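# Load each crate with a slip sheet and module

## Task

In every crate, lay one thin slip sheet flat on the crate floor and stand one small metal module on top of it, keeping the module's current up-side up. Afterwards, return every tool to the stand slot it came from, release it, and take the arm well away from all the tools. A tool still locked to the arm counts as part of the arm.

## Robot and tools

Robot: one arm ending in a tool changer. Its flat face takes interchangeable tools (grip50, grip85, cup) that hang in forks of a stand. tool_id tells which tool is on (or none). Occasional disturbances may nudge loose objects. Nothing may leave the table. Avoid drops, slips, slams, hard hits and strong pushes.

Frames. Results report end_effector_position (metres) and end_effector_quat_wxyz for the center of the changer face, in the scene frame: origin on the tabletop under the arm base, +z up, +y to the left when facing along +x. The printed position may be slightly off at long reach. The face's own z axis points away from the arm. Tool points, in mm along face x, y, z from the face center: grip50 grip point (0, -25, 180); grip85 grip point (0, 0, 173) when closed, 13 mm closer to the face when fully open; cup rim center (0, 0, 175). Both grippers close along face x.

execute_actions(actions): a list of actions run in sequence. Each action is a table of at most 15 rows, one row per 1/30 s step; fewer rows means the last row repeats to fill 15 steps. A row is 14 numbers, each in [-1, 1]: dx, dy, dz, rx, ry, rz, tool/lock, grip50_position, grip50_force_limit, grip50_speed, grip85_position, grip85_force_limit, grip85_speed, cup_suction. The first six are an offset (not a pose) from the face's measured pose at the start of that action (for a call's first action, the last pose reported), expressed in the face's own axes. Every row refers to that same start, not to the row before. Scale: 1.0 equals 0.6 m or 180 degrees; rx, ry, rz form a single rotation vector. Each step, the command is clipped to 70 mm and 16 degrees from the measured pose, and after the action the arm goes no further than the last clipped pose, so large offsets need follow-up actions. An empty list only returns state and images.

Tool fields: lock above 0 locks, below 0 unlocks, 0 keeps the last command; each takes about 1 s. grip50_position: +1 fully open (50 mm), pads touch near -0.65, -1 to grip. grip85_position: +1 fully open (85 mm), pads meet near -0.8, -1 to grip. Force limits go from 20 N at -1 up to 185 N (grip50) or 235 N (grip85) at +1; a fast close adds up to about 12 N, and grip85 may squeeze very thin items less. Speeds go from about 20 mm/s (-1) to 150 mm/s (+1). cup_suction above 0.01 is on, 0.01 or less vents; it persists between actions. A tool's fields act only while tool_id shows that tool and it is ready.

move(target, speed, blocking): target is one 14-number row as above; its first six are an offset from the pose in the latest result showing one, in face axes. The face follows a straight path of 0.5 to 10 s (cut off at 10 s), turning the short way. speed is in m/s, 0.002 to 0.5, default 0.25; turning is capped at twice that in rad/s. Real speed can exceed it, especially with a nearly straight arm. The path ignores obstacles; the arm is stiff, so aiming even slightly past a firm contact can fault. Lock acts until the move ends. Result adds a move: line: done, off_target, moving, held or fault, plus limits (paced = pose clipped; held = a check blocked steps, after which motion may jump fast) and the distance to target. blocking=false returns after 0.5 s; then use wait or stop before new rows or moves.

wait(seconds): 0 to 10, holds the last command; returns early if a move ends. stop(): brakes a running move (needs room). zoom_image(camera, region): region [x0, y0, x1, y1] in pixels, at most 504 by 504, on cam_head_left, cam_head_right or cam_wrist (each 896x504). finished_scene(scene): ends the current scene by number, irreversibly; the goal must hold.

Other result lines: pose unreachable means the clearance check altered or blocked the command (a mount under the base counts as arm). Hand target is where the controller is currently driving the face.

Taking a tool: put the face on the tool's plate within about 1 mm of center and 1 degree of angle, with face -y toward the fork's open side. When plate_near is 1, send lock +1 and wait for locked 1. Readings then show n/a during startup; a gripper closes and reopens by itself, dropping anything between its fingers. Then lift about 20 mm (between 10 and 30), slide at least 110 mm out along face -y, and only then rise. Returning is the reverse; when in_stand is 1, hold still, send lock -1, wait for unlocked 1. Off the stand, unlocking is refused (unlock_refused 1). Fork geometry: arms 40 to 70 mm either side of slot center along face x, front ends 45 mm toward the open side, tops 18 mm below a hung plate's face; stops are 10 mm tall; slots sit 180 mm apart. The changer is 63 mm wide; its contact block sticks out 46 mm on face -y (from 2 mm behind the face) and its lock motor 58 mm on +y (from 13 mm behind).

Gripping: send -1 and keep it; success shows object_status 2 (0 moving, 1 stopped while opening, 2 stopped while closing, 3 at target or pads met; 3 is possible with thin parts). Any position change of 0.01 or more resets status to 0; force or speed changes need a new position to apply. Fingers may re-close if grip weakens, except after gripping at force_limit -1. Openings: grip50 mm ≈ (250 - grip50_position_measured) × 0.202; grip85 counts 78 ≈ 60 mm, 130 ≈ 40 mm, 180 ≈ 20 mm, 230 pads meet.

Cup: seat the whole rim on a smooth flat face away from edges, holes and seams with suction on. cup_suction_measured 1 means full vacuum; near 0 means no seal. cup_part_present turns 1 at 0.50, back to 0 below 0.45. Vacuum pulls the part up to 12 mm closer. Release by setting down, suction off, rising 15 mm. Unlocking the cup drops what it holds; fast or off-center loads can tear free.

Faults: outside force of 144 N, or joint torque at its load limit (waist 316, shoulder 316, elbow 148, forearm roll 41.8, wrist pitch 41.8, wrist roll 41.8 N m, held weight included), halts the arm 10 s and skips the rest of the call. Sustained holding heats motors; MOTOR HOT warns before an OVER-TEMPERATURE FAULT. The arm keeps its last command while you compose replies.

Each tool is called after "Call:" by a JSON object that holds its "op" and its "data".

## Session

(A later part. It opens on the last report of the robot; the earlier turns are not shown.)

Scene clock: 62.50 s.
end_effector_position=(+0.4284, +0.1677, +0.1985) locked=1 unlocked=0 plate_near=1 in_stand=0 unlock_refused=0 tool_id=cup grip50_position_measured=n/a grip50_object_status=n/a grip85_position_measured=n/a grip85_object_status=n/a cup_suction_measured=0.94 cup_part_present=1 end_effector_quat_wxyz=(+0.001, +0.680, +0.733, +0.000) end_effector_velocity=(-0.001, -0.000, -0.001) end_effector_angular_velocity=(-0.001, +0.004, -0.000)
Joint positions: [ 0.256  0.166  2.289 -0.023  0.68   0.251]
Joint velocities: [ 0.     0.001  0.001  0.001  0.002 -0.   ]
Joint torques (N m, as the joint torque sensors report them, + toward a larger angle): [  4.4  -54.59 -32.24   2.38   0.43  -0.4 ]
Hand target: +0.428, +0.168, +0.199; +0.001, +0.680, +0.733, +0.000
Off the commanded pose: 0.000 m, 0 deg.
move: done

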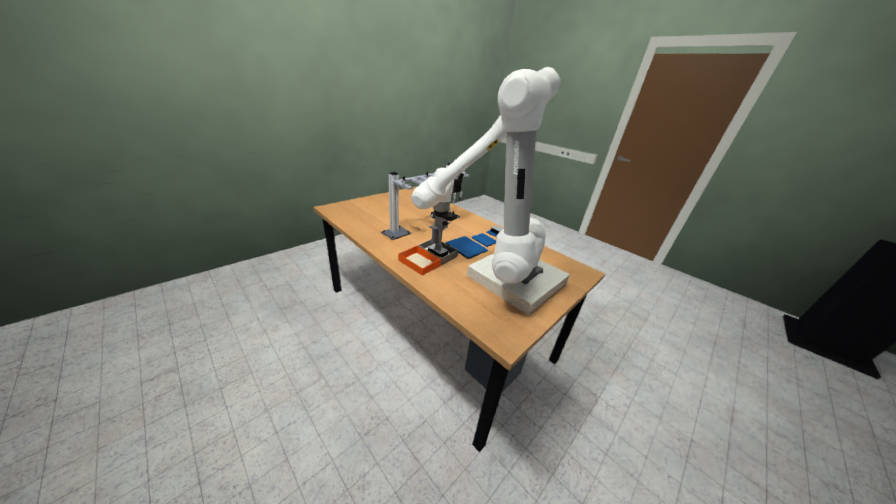

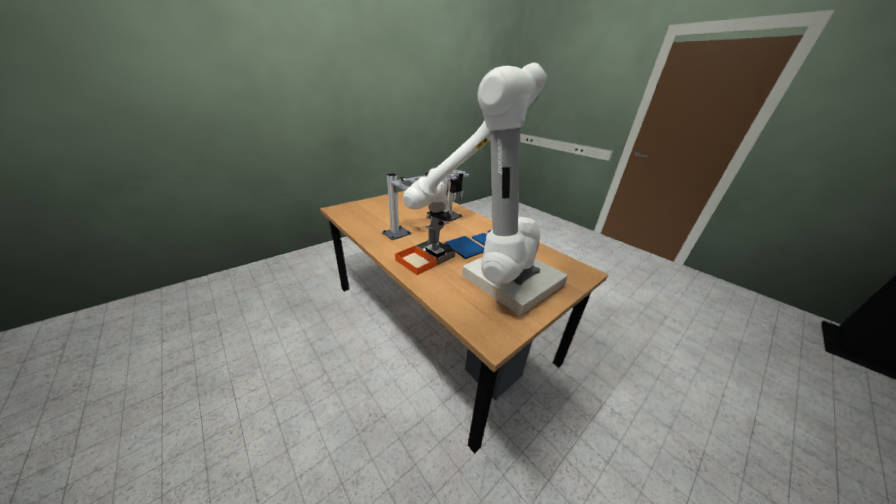

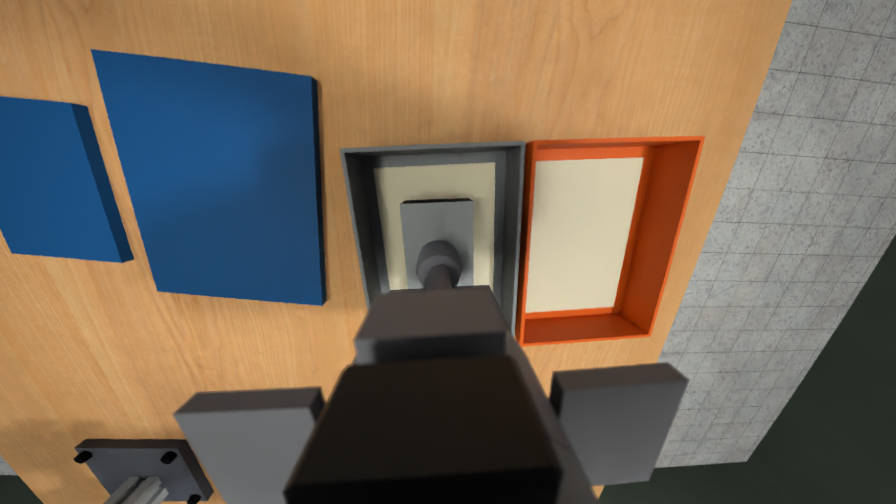

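Call:
{"op": "execute_actions", "data": {"actions": [[[0,0,0.0007,0,0,0,0,1,0,0,1,0,0,1],[0,0,0.0014,0,0,0,0,1,0,0,1,0,0,1],[0,0,0.002,0,0,0,0,1,0,0,1,0,0,1],[0,0,0.002,0,0,0,0,1,0,0,1,0,0,1],[0,0,0.002,0,0,0,0,1,0,0,1,0,0,1],[0,0,0.002,0,0,0,0,1,0,0,1,0,0,-1]]]}}

Scene clock: 63.07 s.
end_effector_position=(+0.4284, +0.1677, +0.1974) locked=1 unlocked=0 plate_near=1 in_stand=0 unlock_refused=0 tool_id=cup grip50_position_measured=n/a grip50_object_status=n/a grip85_position_measured=n/a grip85_object_status=n/a cup_suction_measured=0.00 cup_part_present=0 end_effector_quat_wxyz=(+0.001, +0.680, +0.733, +0.000) end_effector_velocity=(+0.001, +0.000, +0.000) end_effector_angular_velocity=(-0.000, -0.001, +0.000)
Joint positions: [ 0.256  0.168  2.29  -0.023  0.677  0.251]
Joint velocities: [-0.     0.    -0.001 -0.001  0.001  0.   ]
Joint torques (N m, as the joint torque sensors report them, + toward a larger angle): [  3.37 -41.47 -25.02   2.24  -0.57  -0.35]
Hand target: +0.428, +0.168, +0.197; +0.001, +0.680, +0.733, +0.000
Off the commanded pose: 0.000 m, 0 deg.

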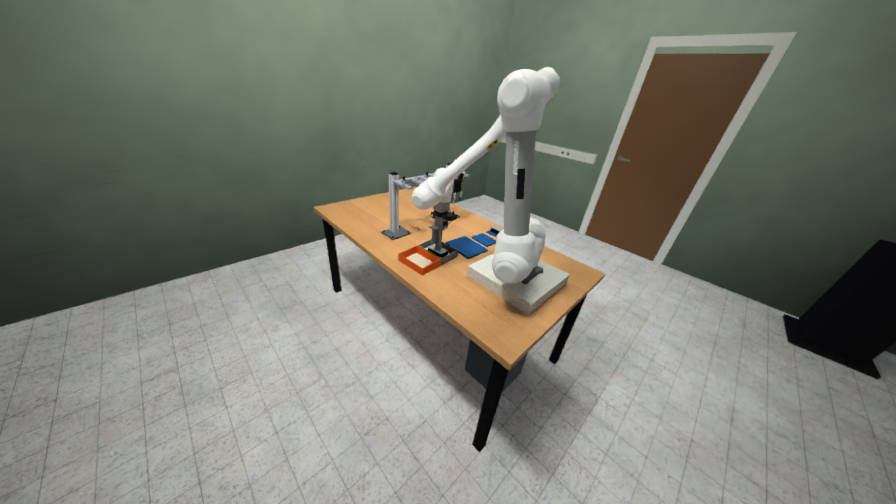

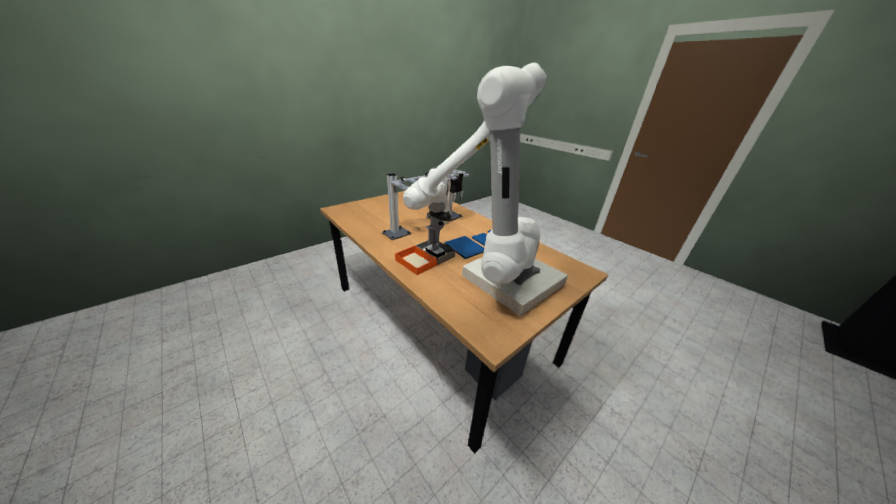

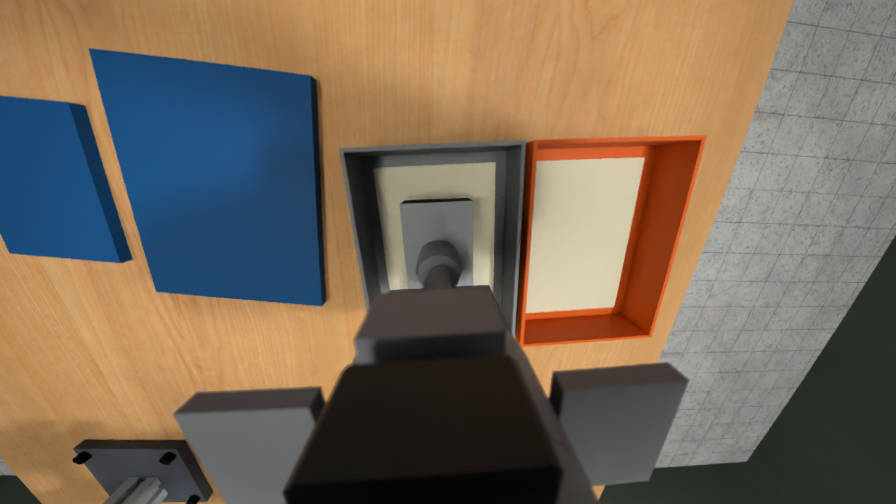

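Call:
{"op": "move", "data": {"target": [0, 0, -0.071, 0, 0, 0, 0, 1, 0, 0, 1, 0, 0, -1], "speed": 0.2}}

Call:
{"op": "move", "data": {"target": [-0.8417, -0.1537, -0.0167, 0, 0, 0.0294, 0, 1, 0, 0, 1, 0, 0, -1], "speed": 0.42}}

Scene clock: 63.93 s.
end_effector_position=(+0.4283, +0.1678, +0.2399) locked=1 unlocked=0 plate_near=1 in_stand=0 unlock_refused=0 tool_id=cup grip50_position_measured=n/a grip50_object_status=n/a grip85_position_measured=n/a grip85_object_status=n/a cup_suction_measured=0.00 cup_part_present=0 end_effector_quat_wxyz=(+0.001, +0.680, +0.733, +0.000) end_effector_velocity=(-0.000, -0.000, -0.000) end_effector_angular_velocity=(-0.000, -0.000, -0.000)
Joint positions: [ 0.257  0.101  2.258 -0.02   0.776  0.249]
Joint velocities: [-0.     0.     0.001 -0.001 -0.001  0.   ]
Joint torques (N m, as the joint torque sensors report them, + toward a larger angle): [  3.83 -49.46 -35.71   2.56   0.27  -0.46]
Hand target: +0.428, +0.168, +0.240; +0.001, +0.680, +0.733, +0.000
Off the commanded pose: 0.000 m, 0 deg.
move: done

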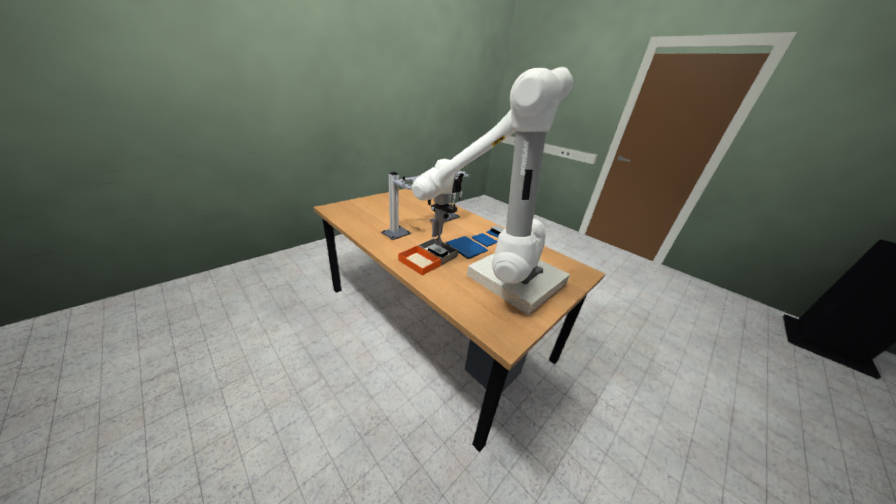

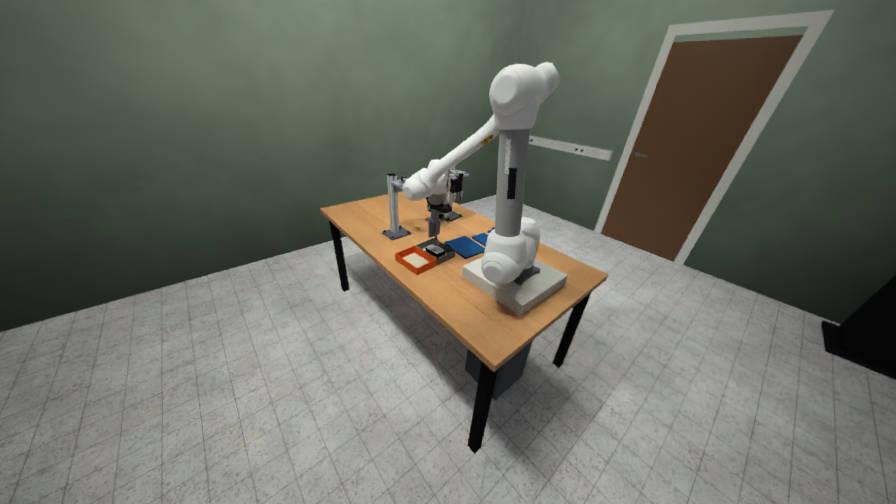

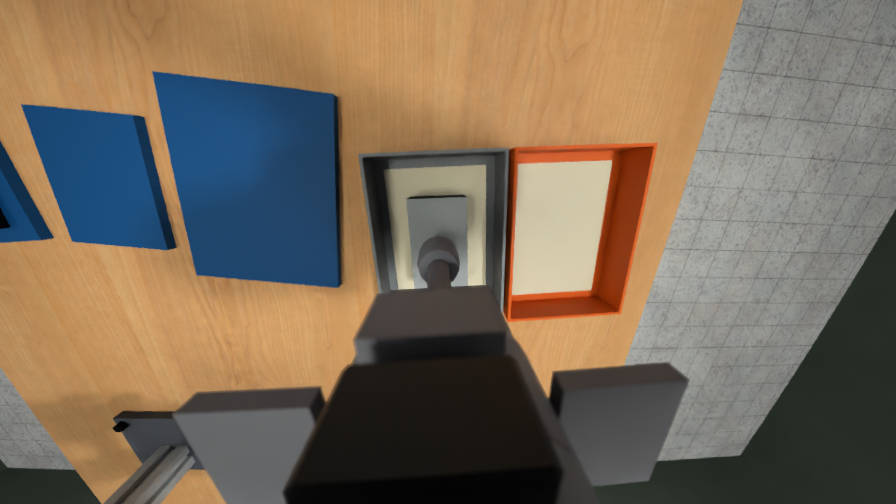

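Scene clock: 65.63 s.
end_effector_position=(+0.3747, -0.3422, +0.2498) locked=1 unlocked=0 plate_near=1 in_stand=0 unlock_refused=0 tool_id=cup grip50_position_measured=n/a grip50_object_status=n/a grip85_position_measured=n/a grip85_object_status=n/a cup_suction_measured=0.00 cup_part_present=0 end_effector_quat_wxyz=(+0.000, +0.713, +0.701, +0.001) end_effector_velocity=(+0.000, -0.001, +0.000) end_effector_angular_velocity=(-0.002, -0.001, +0.000)
Joint positions: [-0.861  0.144  2.17   0.002  0.813 -0.793]
Joint velocities: [-0.001  0.    -0.001 -0.001 -0.001 -0.001]
Joint torques (N m, as the joint torque sensors report them, + toward a larger angle): [  4.28 -57.56 -37.87   2.94   0.35  -0.56]
Hand target: +0.375, -0.342, +0.250; +0.000, +0.713, +0.701, +0.001
Off the commanded pose: 0.001 m, 0 deg.
move: done; limits=paced

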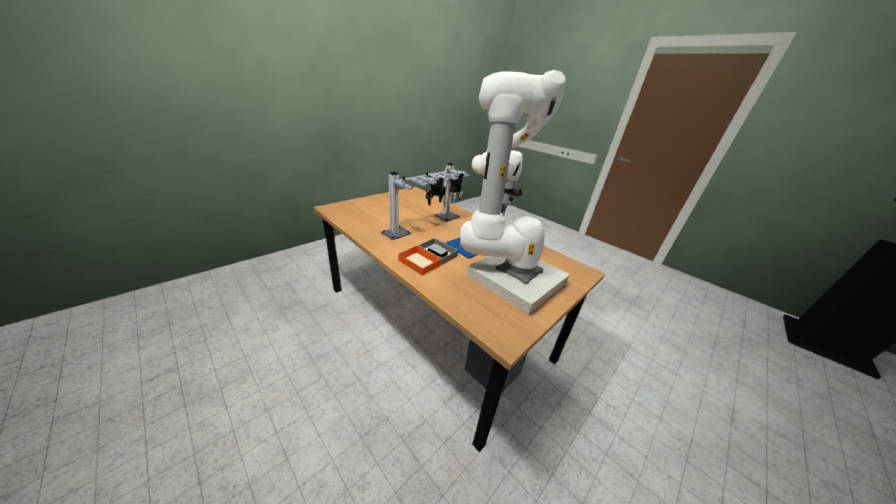

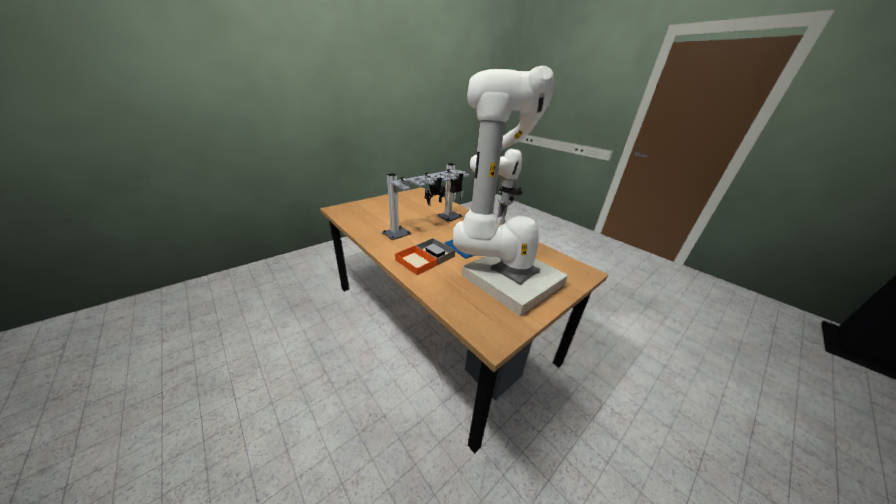

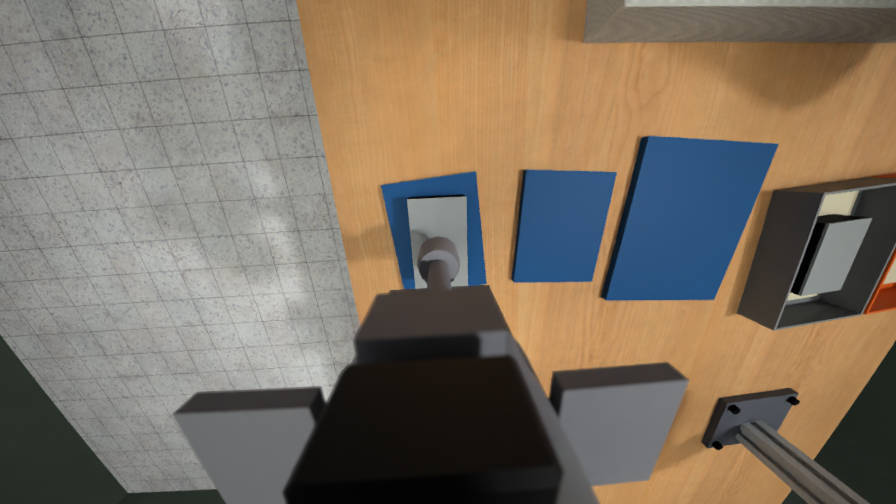

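Call:
{"op": "execute_actions", "data": {"actions": []}}

Scene clock: 66.07 s.
end_effector_position=(+0.3747, -0.3423, +0.2499) locked=1 unlocked=0 plate_near=1 in_stand=0 unlock_refused=0 tool_id=cup grip50_position_measured=n/a grip50_object_status=n/a grip85_position_measured=n/a grip85_object_status=n/a cup_suction_measured=0.00 cup_part_present=0 end_effector_quat_wxyz=(+0.000, +0.713, +0.701, +0.001) end_effector_velocity=(-0.000, -0.000, +0.000) end_effector_angular_velocity=(-0.001, -0.000, +0.000)
Joint positions: [-0.861  0.144  2.17   0.002  0.813 -0.793]
Joint velocities: [-0. -0.  0. -0. -0. -0.]
Joint torques (N m, as the joint torque sensors report them, + toward a larger angle): [  3.7  -55.74 -36.52   2.81   0.4   -0.23]
Hand target: +0.375, -0.342, +0.250; +0.000, +0.713, +0.701, +0.001
Off the commanded pose: 0.001 m, 0 deg.

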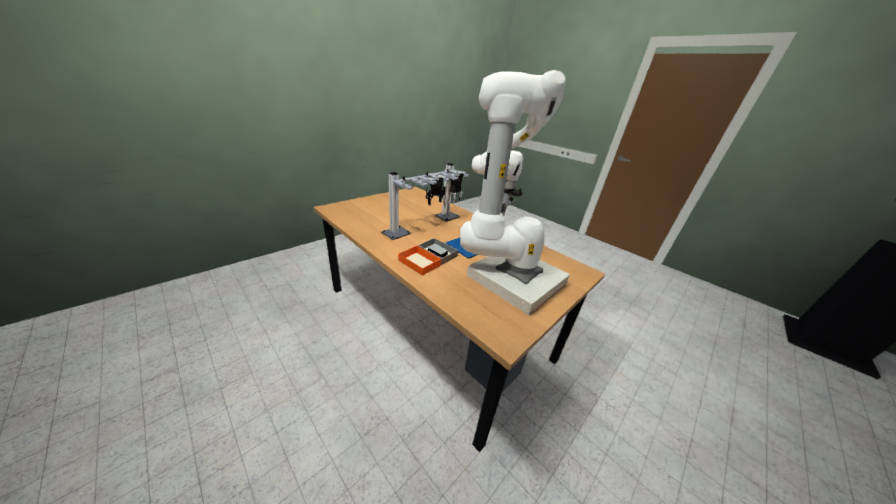

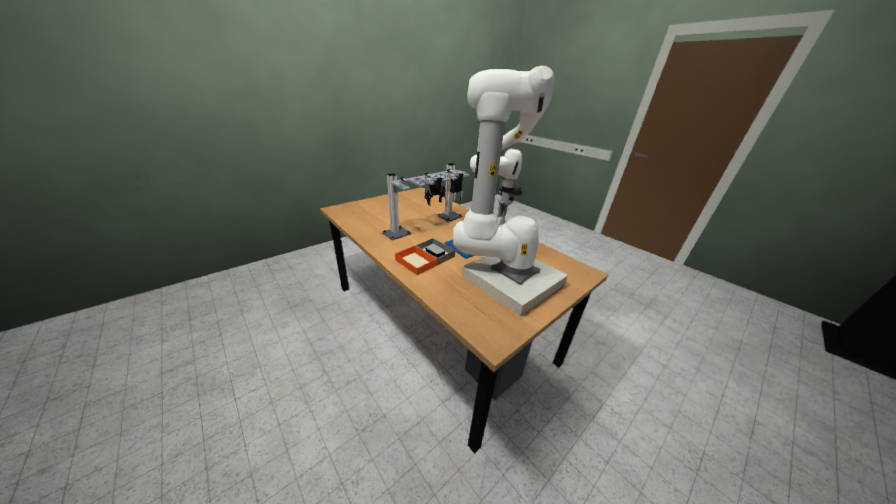

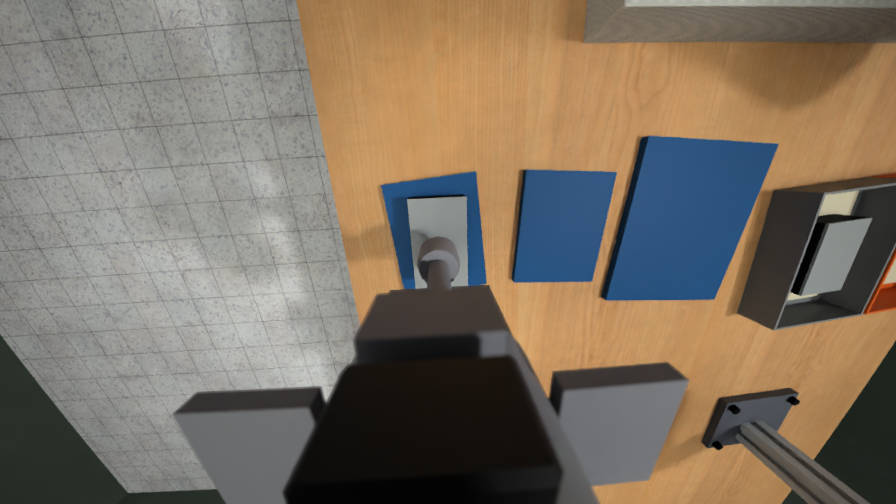

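Call:
{"op": "move", "data": {"target": [0,0,0.063,0,0,0,0,1,0,0,1,0,0,1], "speed": 0.1}}

Call:
{"op": "wait", "data": {"seconds": 0.4}}

Scene clock: 66.83 s.
end_effector_position=(+0.3748, -0.3423, +0.2121) locked=1 unlocked=0 plate_near=1 in_stand=0 unlock_refused=0 tool_id=cup grip50_position_measured=n/a grip50_object_status=n/a grip85_position_measured=n/a grip85_object_status=n/a cup_suction_measured=0.75 cup_part_present=1 end_effector_quat_wxyz=(+0.000, +0.713, +0.701, +0.001) end_effector_velocity=(+0.000, +0.000, +0.000) end_effector_angular_velocity=(-0.000, -0.001, -0.001)
Joint positions: [-0.861  0.197  2.198  0.003  0.732 -0.793]
Joint velocities: [ 0.    -0.     0.     0.001 -0.001  0.   ]
Joint torques (N m, as the joint torque sensors report them, + toward a larger angle): [  3.36 -60.77 -34.62   2.47   0.16  -0.35]
Hand target: +0.375, -0.342, +0.212; +0.000, +0.713, +0.701, +0.001
Off the commanded pose: 0.000 m, 0 deg.
move: done

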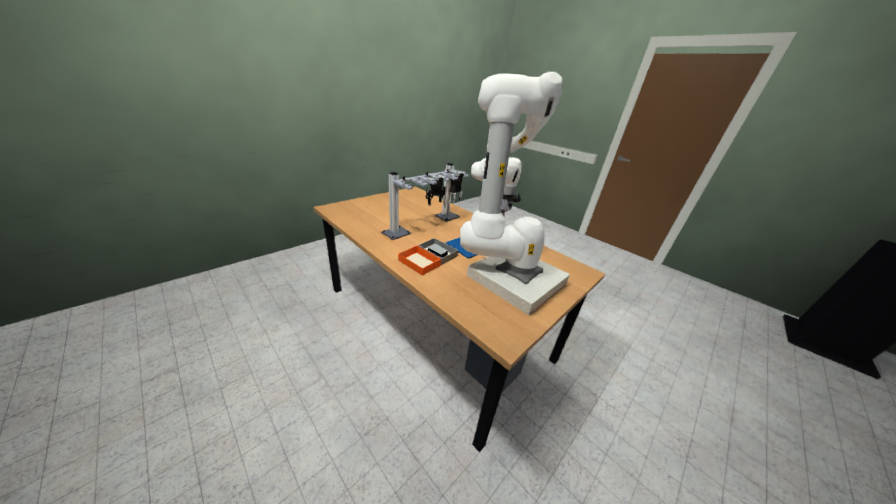

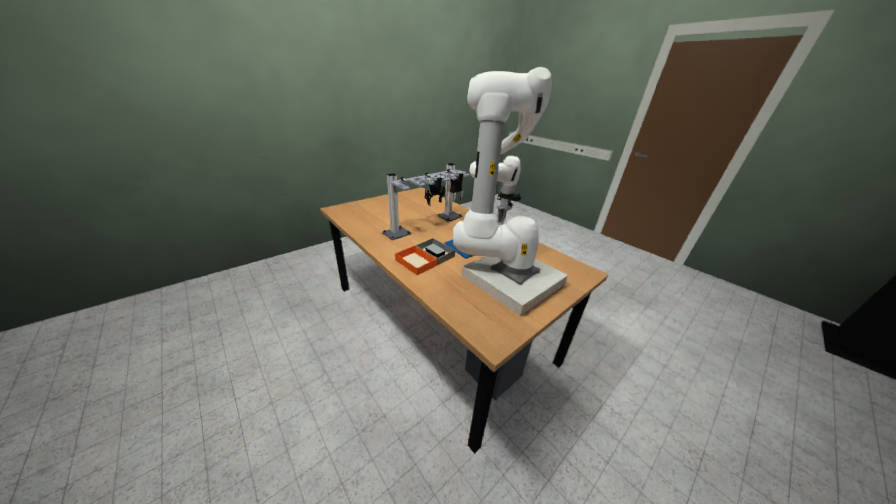

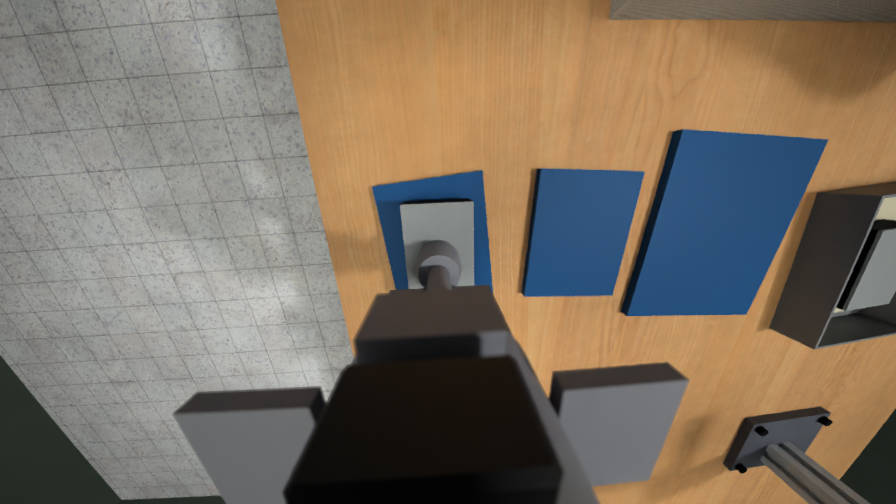

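Scene clock: 67.23 s.
end_effector_position=(+0.3748, -0.3423, +0.2121) locked=1 unlocked=0 plate_near=1 in_stand=0 unlock_refused=0 tool_id=cup grip50_position_measured=n/a grip50_object_status=n/a grip85_position_measured=n/a grip85_object_status=n/a cup_suction_measured=0.94 cup_part_present=1 end_effector_quat_wxyz=(+0.000, +0.713, +0.701, +0.001) end_effector_velocity=(-0.000, +0.000, -0.001) end_effector_angular_velocity=(+0.002, +0.001, -0.001)
Joint positions: [-0.861  0.197  2.198  0.003  0.732 -0.793]
Joint velocities: [-0.     0.001  0.001  0.001  0.     0.   ]
Joint torques (N m, as the joint torque sensors report them, + toward a larger angle): [  5.07 -60.52 -34.61   2.69   0.43  -0.47]
Hand target: +0.375, -0.342, +0.212; +0.000, +0.713, +0.701, +0.001
Off the commanded pose: 0.000 m, 0 deg.
wait: 0.40 s; at rest by 0.17 s

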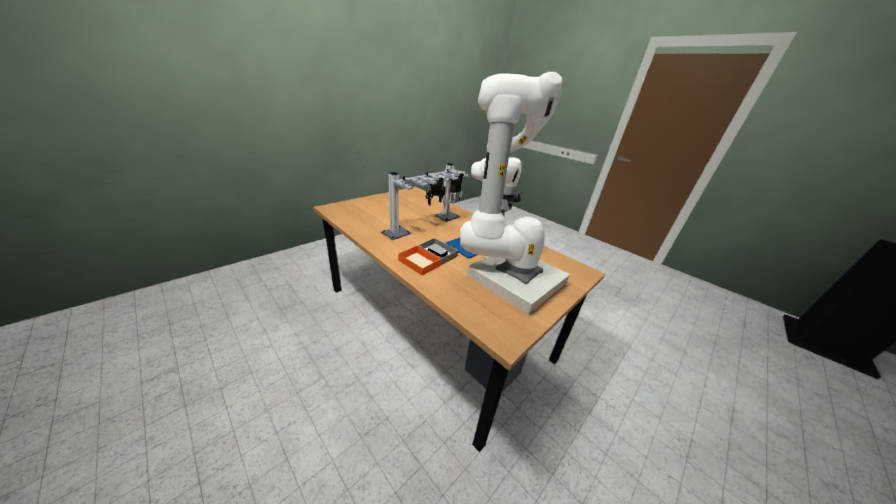

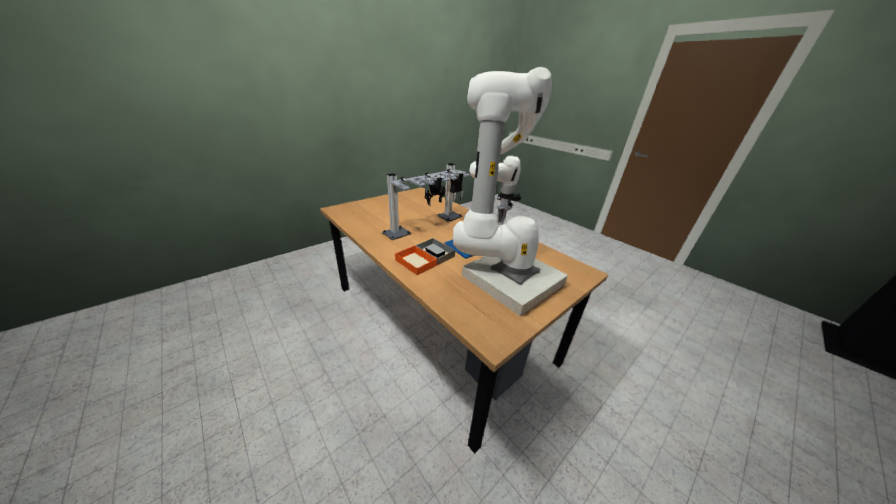

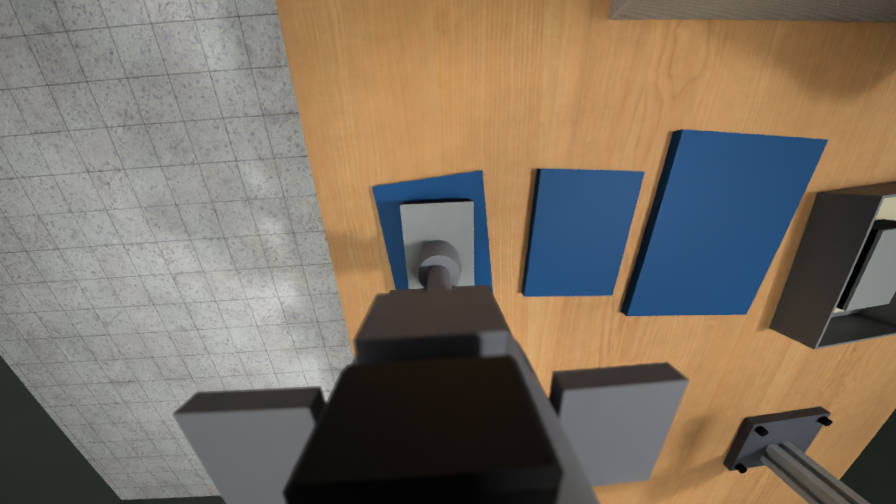

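Call:
{"op": "move", "data": {"target": [0.1,0.005,-0.0733,0,0,0,0,1,0,0,1,0,0,1], "speed": 0.18}}

Scene clock: 68.27 s.
end_effector_position=(+0.3787, -0.2825, +0.2560) locked=1 unlocked=0 plate_near=1 in_stand=0 unlock_refused=0 tool_id=cup grip50_position_measured=n/a grip50_object_status=n/a grip85_position_measured=n/a grip85_object_status=n/a cup_suction_measured=0.94 cup_part_present=1 end_effector_quat_wxyz=(+0.000, +0.713, +0.701, +0.001) end_effector_velocity=(-0.000, +0.001, -0.000) end_effector_angular_velocity=(+0.002, +0.002, +0.000)
Joint positions: [-0.765  0.085  2.226  0.     0.816 -0.696]
Joint velocities: [0.001 0.001 0.    0.    0.002 0.   ]
Joint torques (N m, as the joint torque sensors report them, + toward a larger angle): [  3.58 -50.6  -37.76   2.62   0.31  -0.44]
Hand target: +0.379, -0.282, +0.256; +0.000, +0.713, +0.701, +0.001
Off the commanded pose: 0.000 m, 0 deg.
move: done

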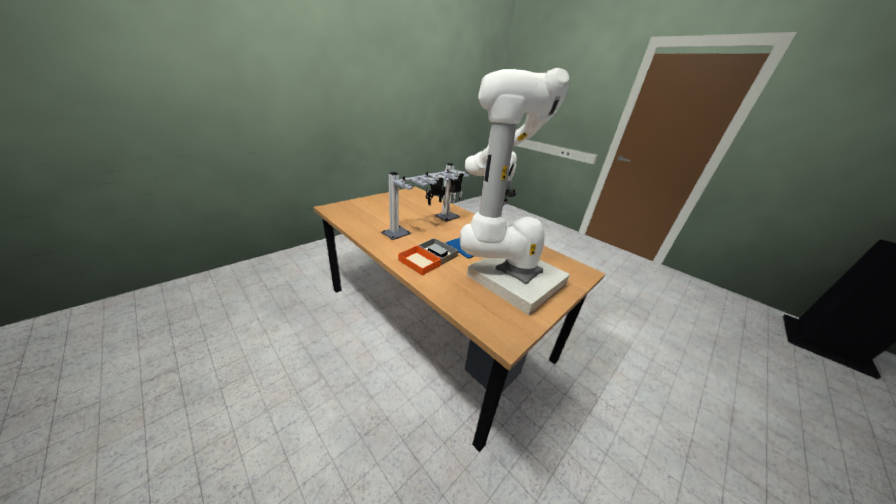

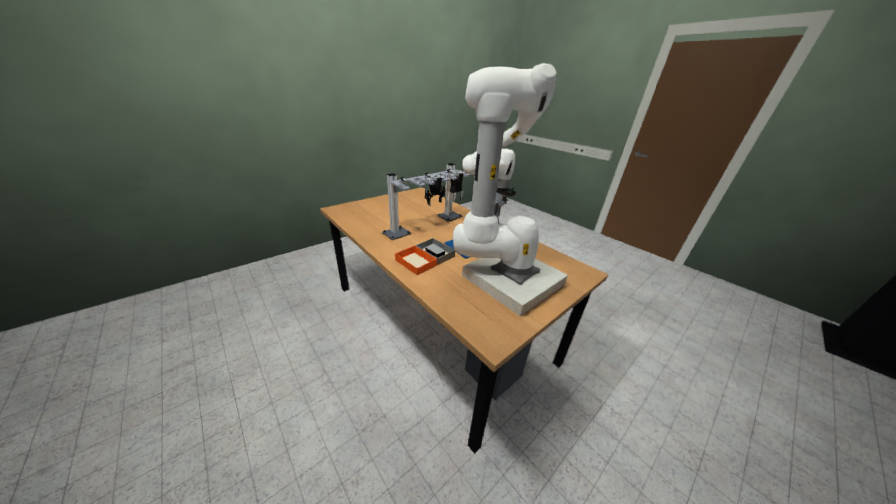

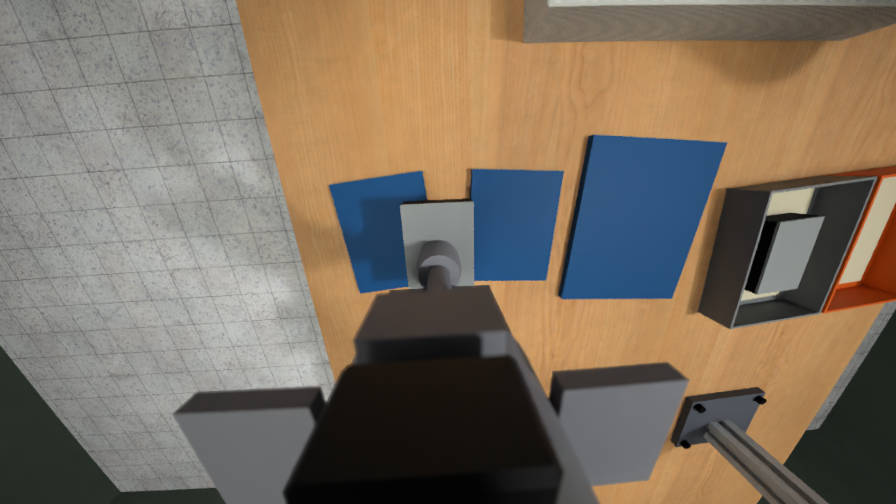

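Call:
{"op": "move", "data": {"target": [0.9874,0.0475,0,0,0,-0.0294,0,1,0,0,1,0,0,1], "speed": 0.35}}

Scene clock: 70.53 s.
end_effector_position=(+0.4169, +0.3089, +0.2559) locked=1 unlocked=0 plate_near=1 in_stand=0 unlock_refused=0 tool_id=cup grip50_position_measured=n/a grip50_object_status=n/a grip85_position_measured=n/a grip85_object_status=n/a cup_suction_measured=0.94 cup_part_present=1 end_effector_quat_wxyz=(+0.001, +0.680, +0.733, +0.000) end_effector_velocity=(+0.001, +0.001, +0.001) end_effector_angular_velocity=(+0.001, -0.002, +0.001)
Joint positions: [ 0.53   0.169  2.141 -0.022  0.83   0.522]
Joint velocities: [ 0.001  0.001 -0.002 -0.001 -0.     0.   ]
Joint torques (N m, as the joint torque sensors report them, + toward a larger angle): [  3.69 -59.58 -38.51   2.83   0.32  -0.38]
Hand target: +0.417, +0.309, +0.256; +0.001, +0.680, +0.733, +0.000
Off the commanded pose: 0.001 m, 0 deg.
move: done

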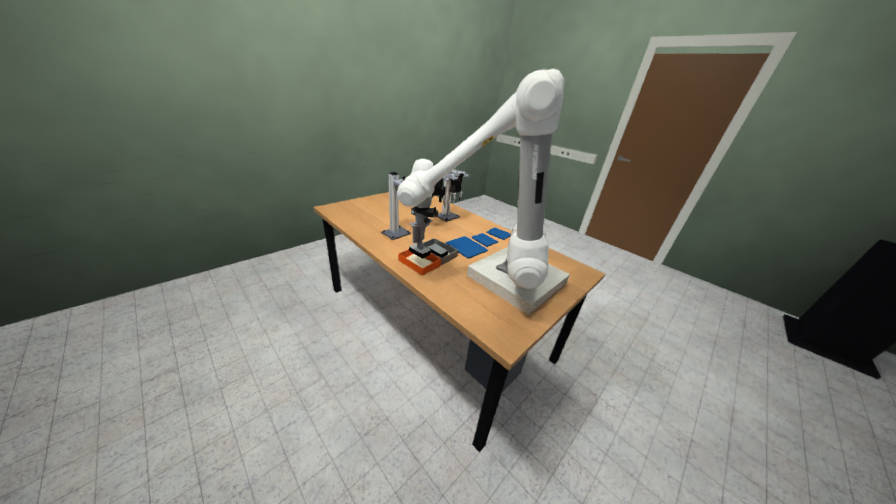

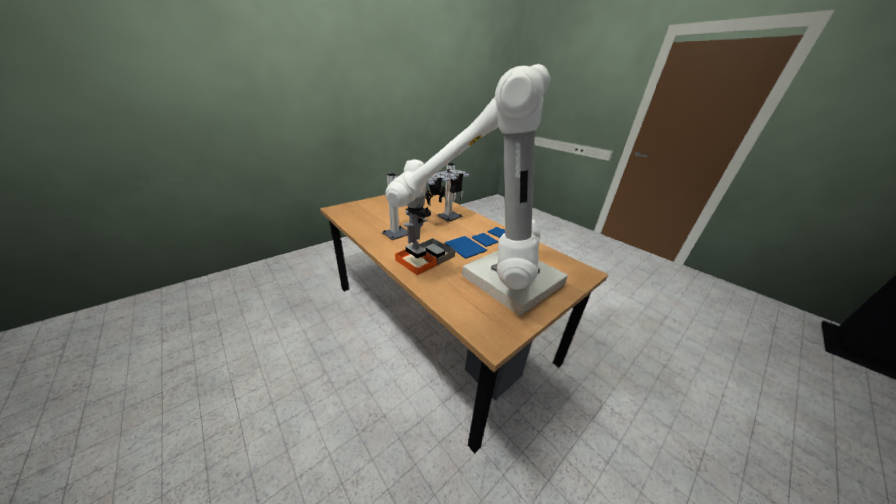

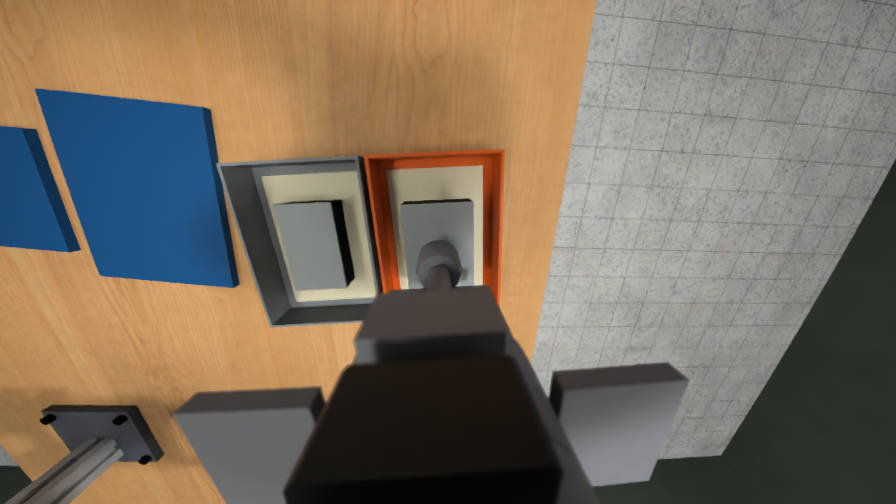

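Call:
{"op": "move", "data": {"target": [0,0,0.096,0,0,0,0,1,0,0,1,0,0,1], "speed": 0.12}}

Call:
{"op": "execute_actions", "data": {"actions": [[[0,0,0,0,0,0,0,1,0,0,1,0,0,-1]]]}}

Scene clock: 71.43 s.
end_effector_position=(+0.4170, +0.3088, +0.1984) locked=1 unlocked=0 plate_near=1 in_stand=0 unlock_refused=0 tool_id=cup grip50_position_measured=n/a grip50_object_status=n/a grip85_position_measured=n/a grip85_object_status=n/a cup_suction_measured=0.94 cup_part_present=1 end_effector_quat_wxyz=(+0.001, +0.680, +0.733, +0.000) end_effector_velocity=(+0.000, +0.000, +0.001) end_effector_angular_velocity=(+0.000, -0.001, +0.000)
Joint positions: [ 0.528  0.249  2.182 -0.025  0.708  0.525]
Joint velocities: [ 0.    -0.001 -0.001 -0.     0.    -0.   ]
Joint torques (N m, as the joint torque sensors report them, + toward a larger angle): [  3.58 -63.95 -33.75   2.5    0.31  -0.29]
Hand target: +0.417, +0.309, +0.198; +0.001, +0.680, +0.733, +0.000
Off the commanded pose: 0.000 m, 0 deg.
move: done

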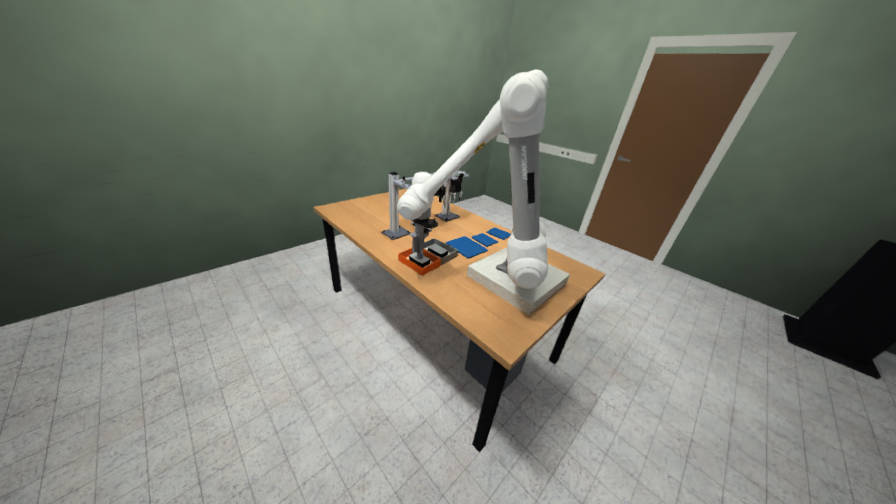

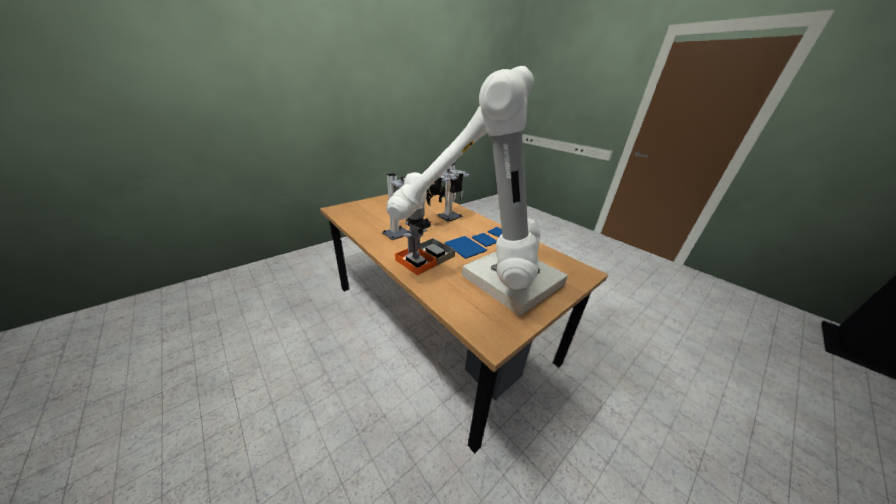

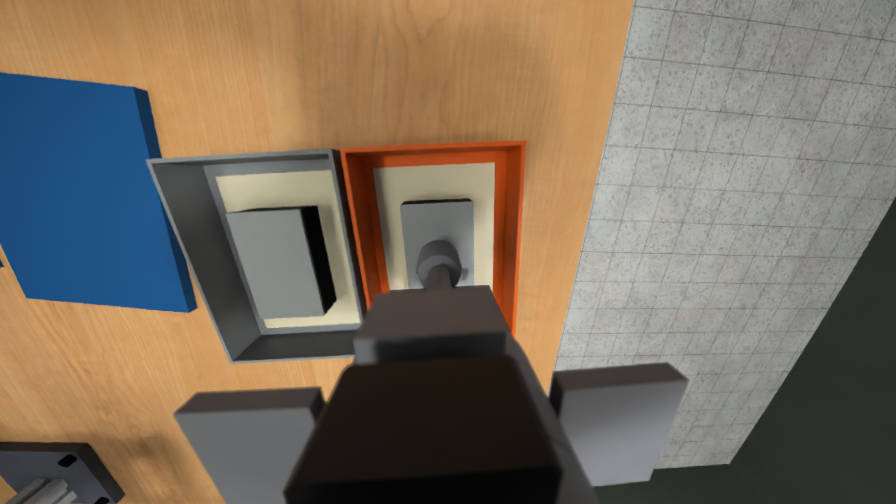

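Scene clock: 71.93 s.
end_effector_position=(+0.4170, +0.3088, +0.1984) locked=1 unlocked=0 plate_near=1 in_stand=0 unlock_refused=0 tool_id=cup grip50_position_measured=n/a grip50_object_status=n/a grip85_position_measured=n/a grip85_object_status=n/a cup_suction_measured=0.00 cup_part_present=0 end_effector_quat_wxyz=(+0.001, +0.680, +0.733, +0.000) end_effector_velocity=(-0.000, -0.000, -0.001) end_effector_angular_velocity=(-0.001, +0.002, -0.000)
Joint positions: [ 0.528  0.249  2.182 -0.025  0.708  0.525]
Joint velocities: [-0.     0.001  0.001  0.     0.001 -0.   ]
Joint torques (N m, as the joint torque sensors report them, + toward a larger angle): [  4.87 -54.78 -26.86   2.48   0.35  -0.39]
Hand target: +0.417, +0.309, +0.198; +0.001, +0.680, +0.733, +0.000
Off the commanded pose: 0.000 m, 0 deg.

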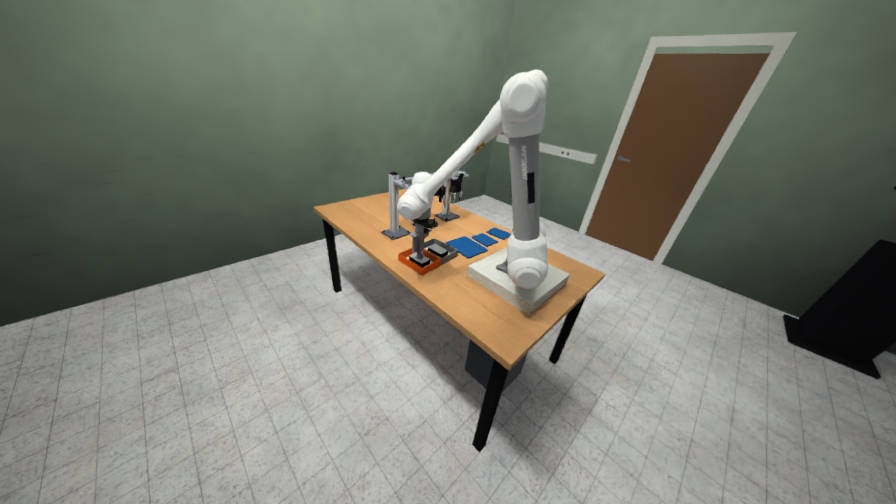

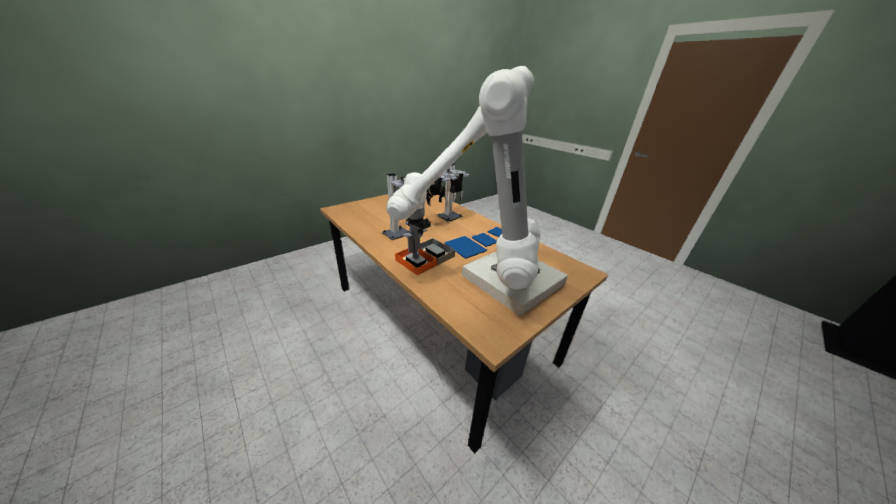

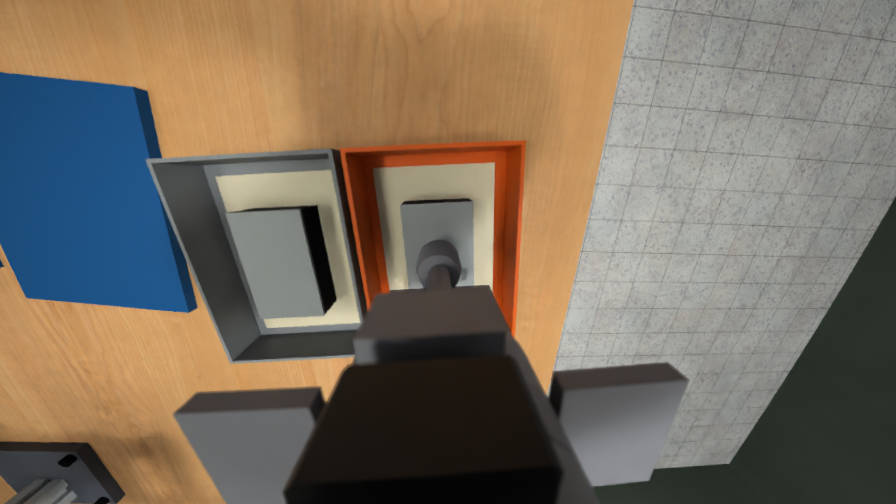

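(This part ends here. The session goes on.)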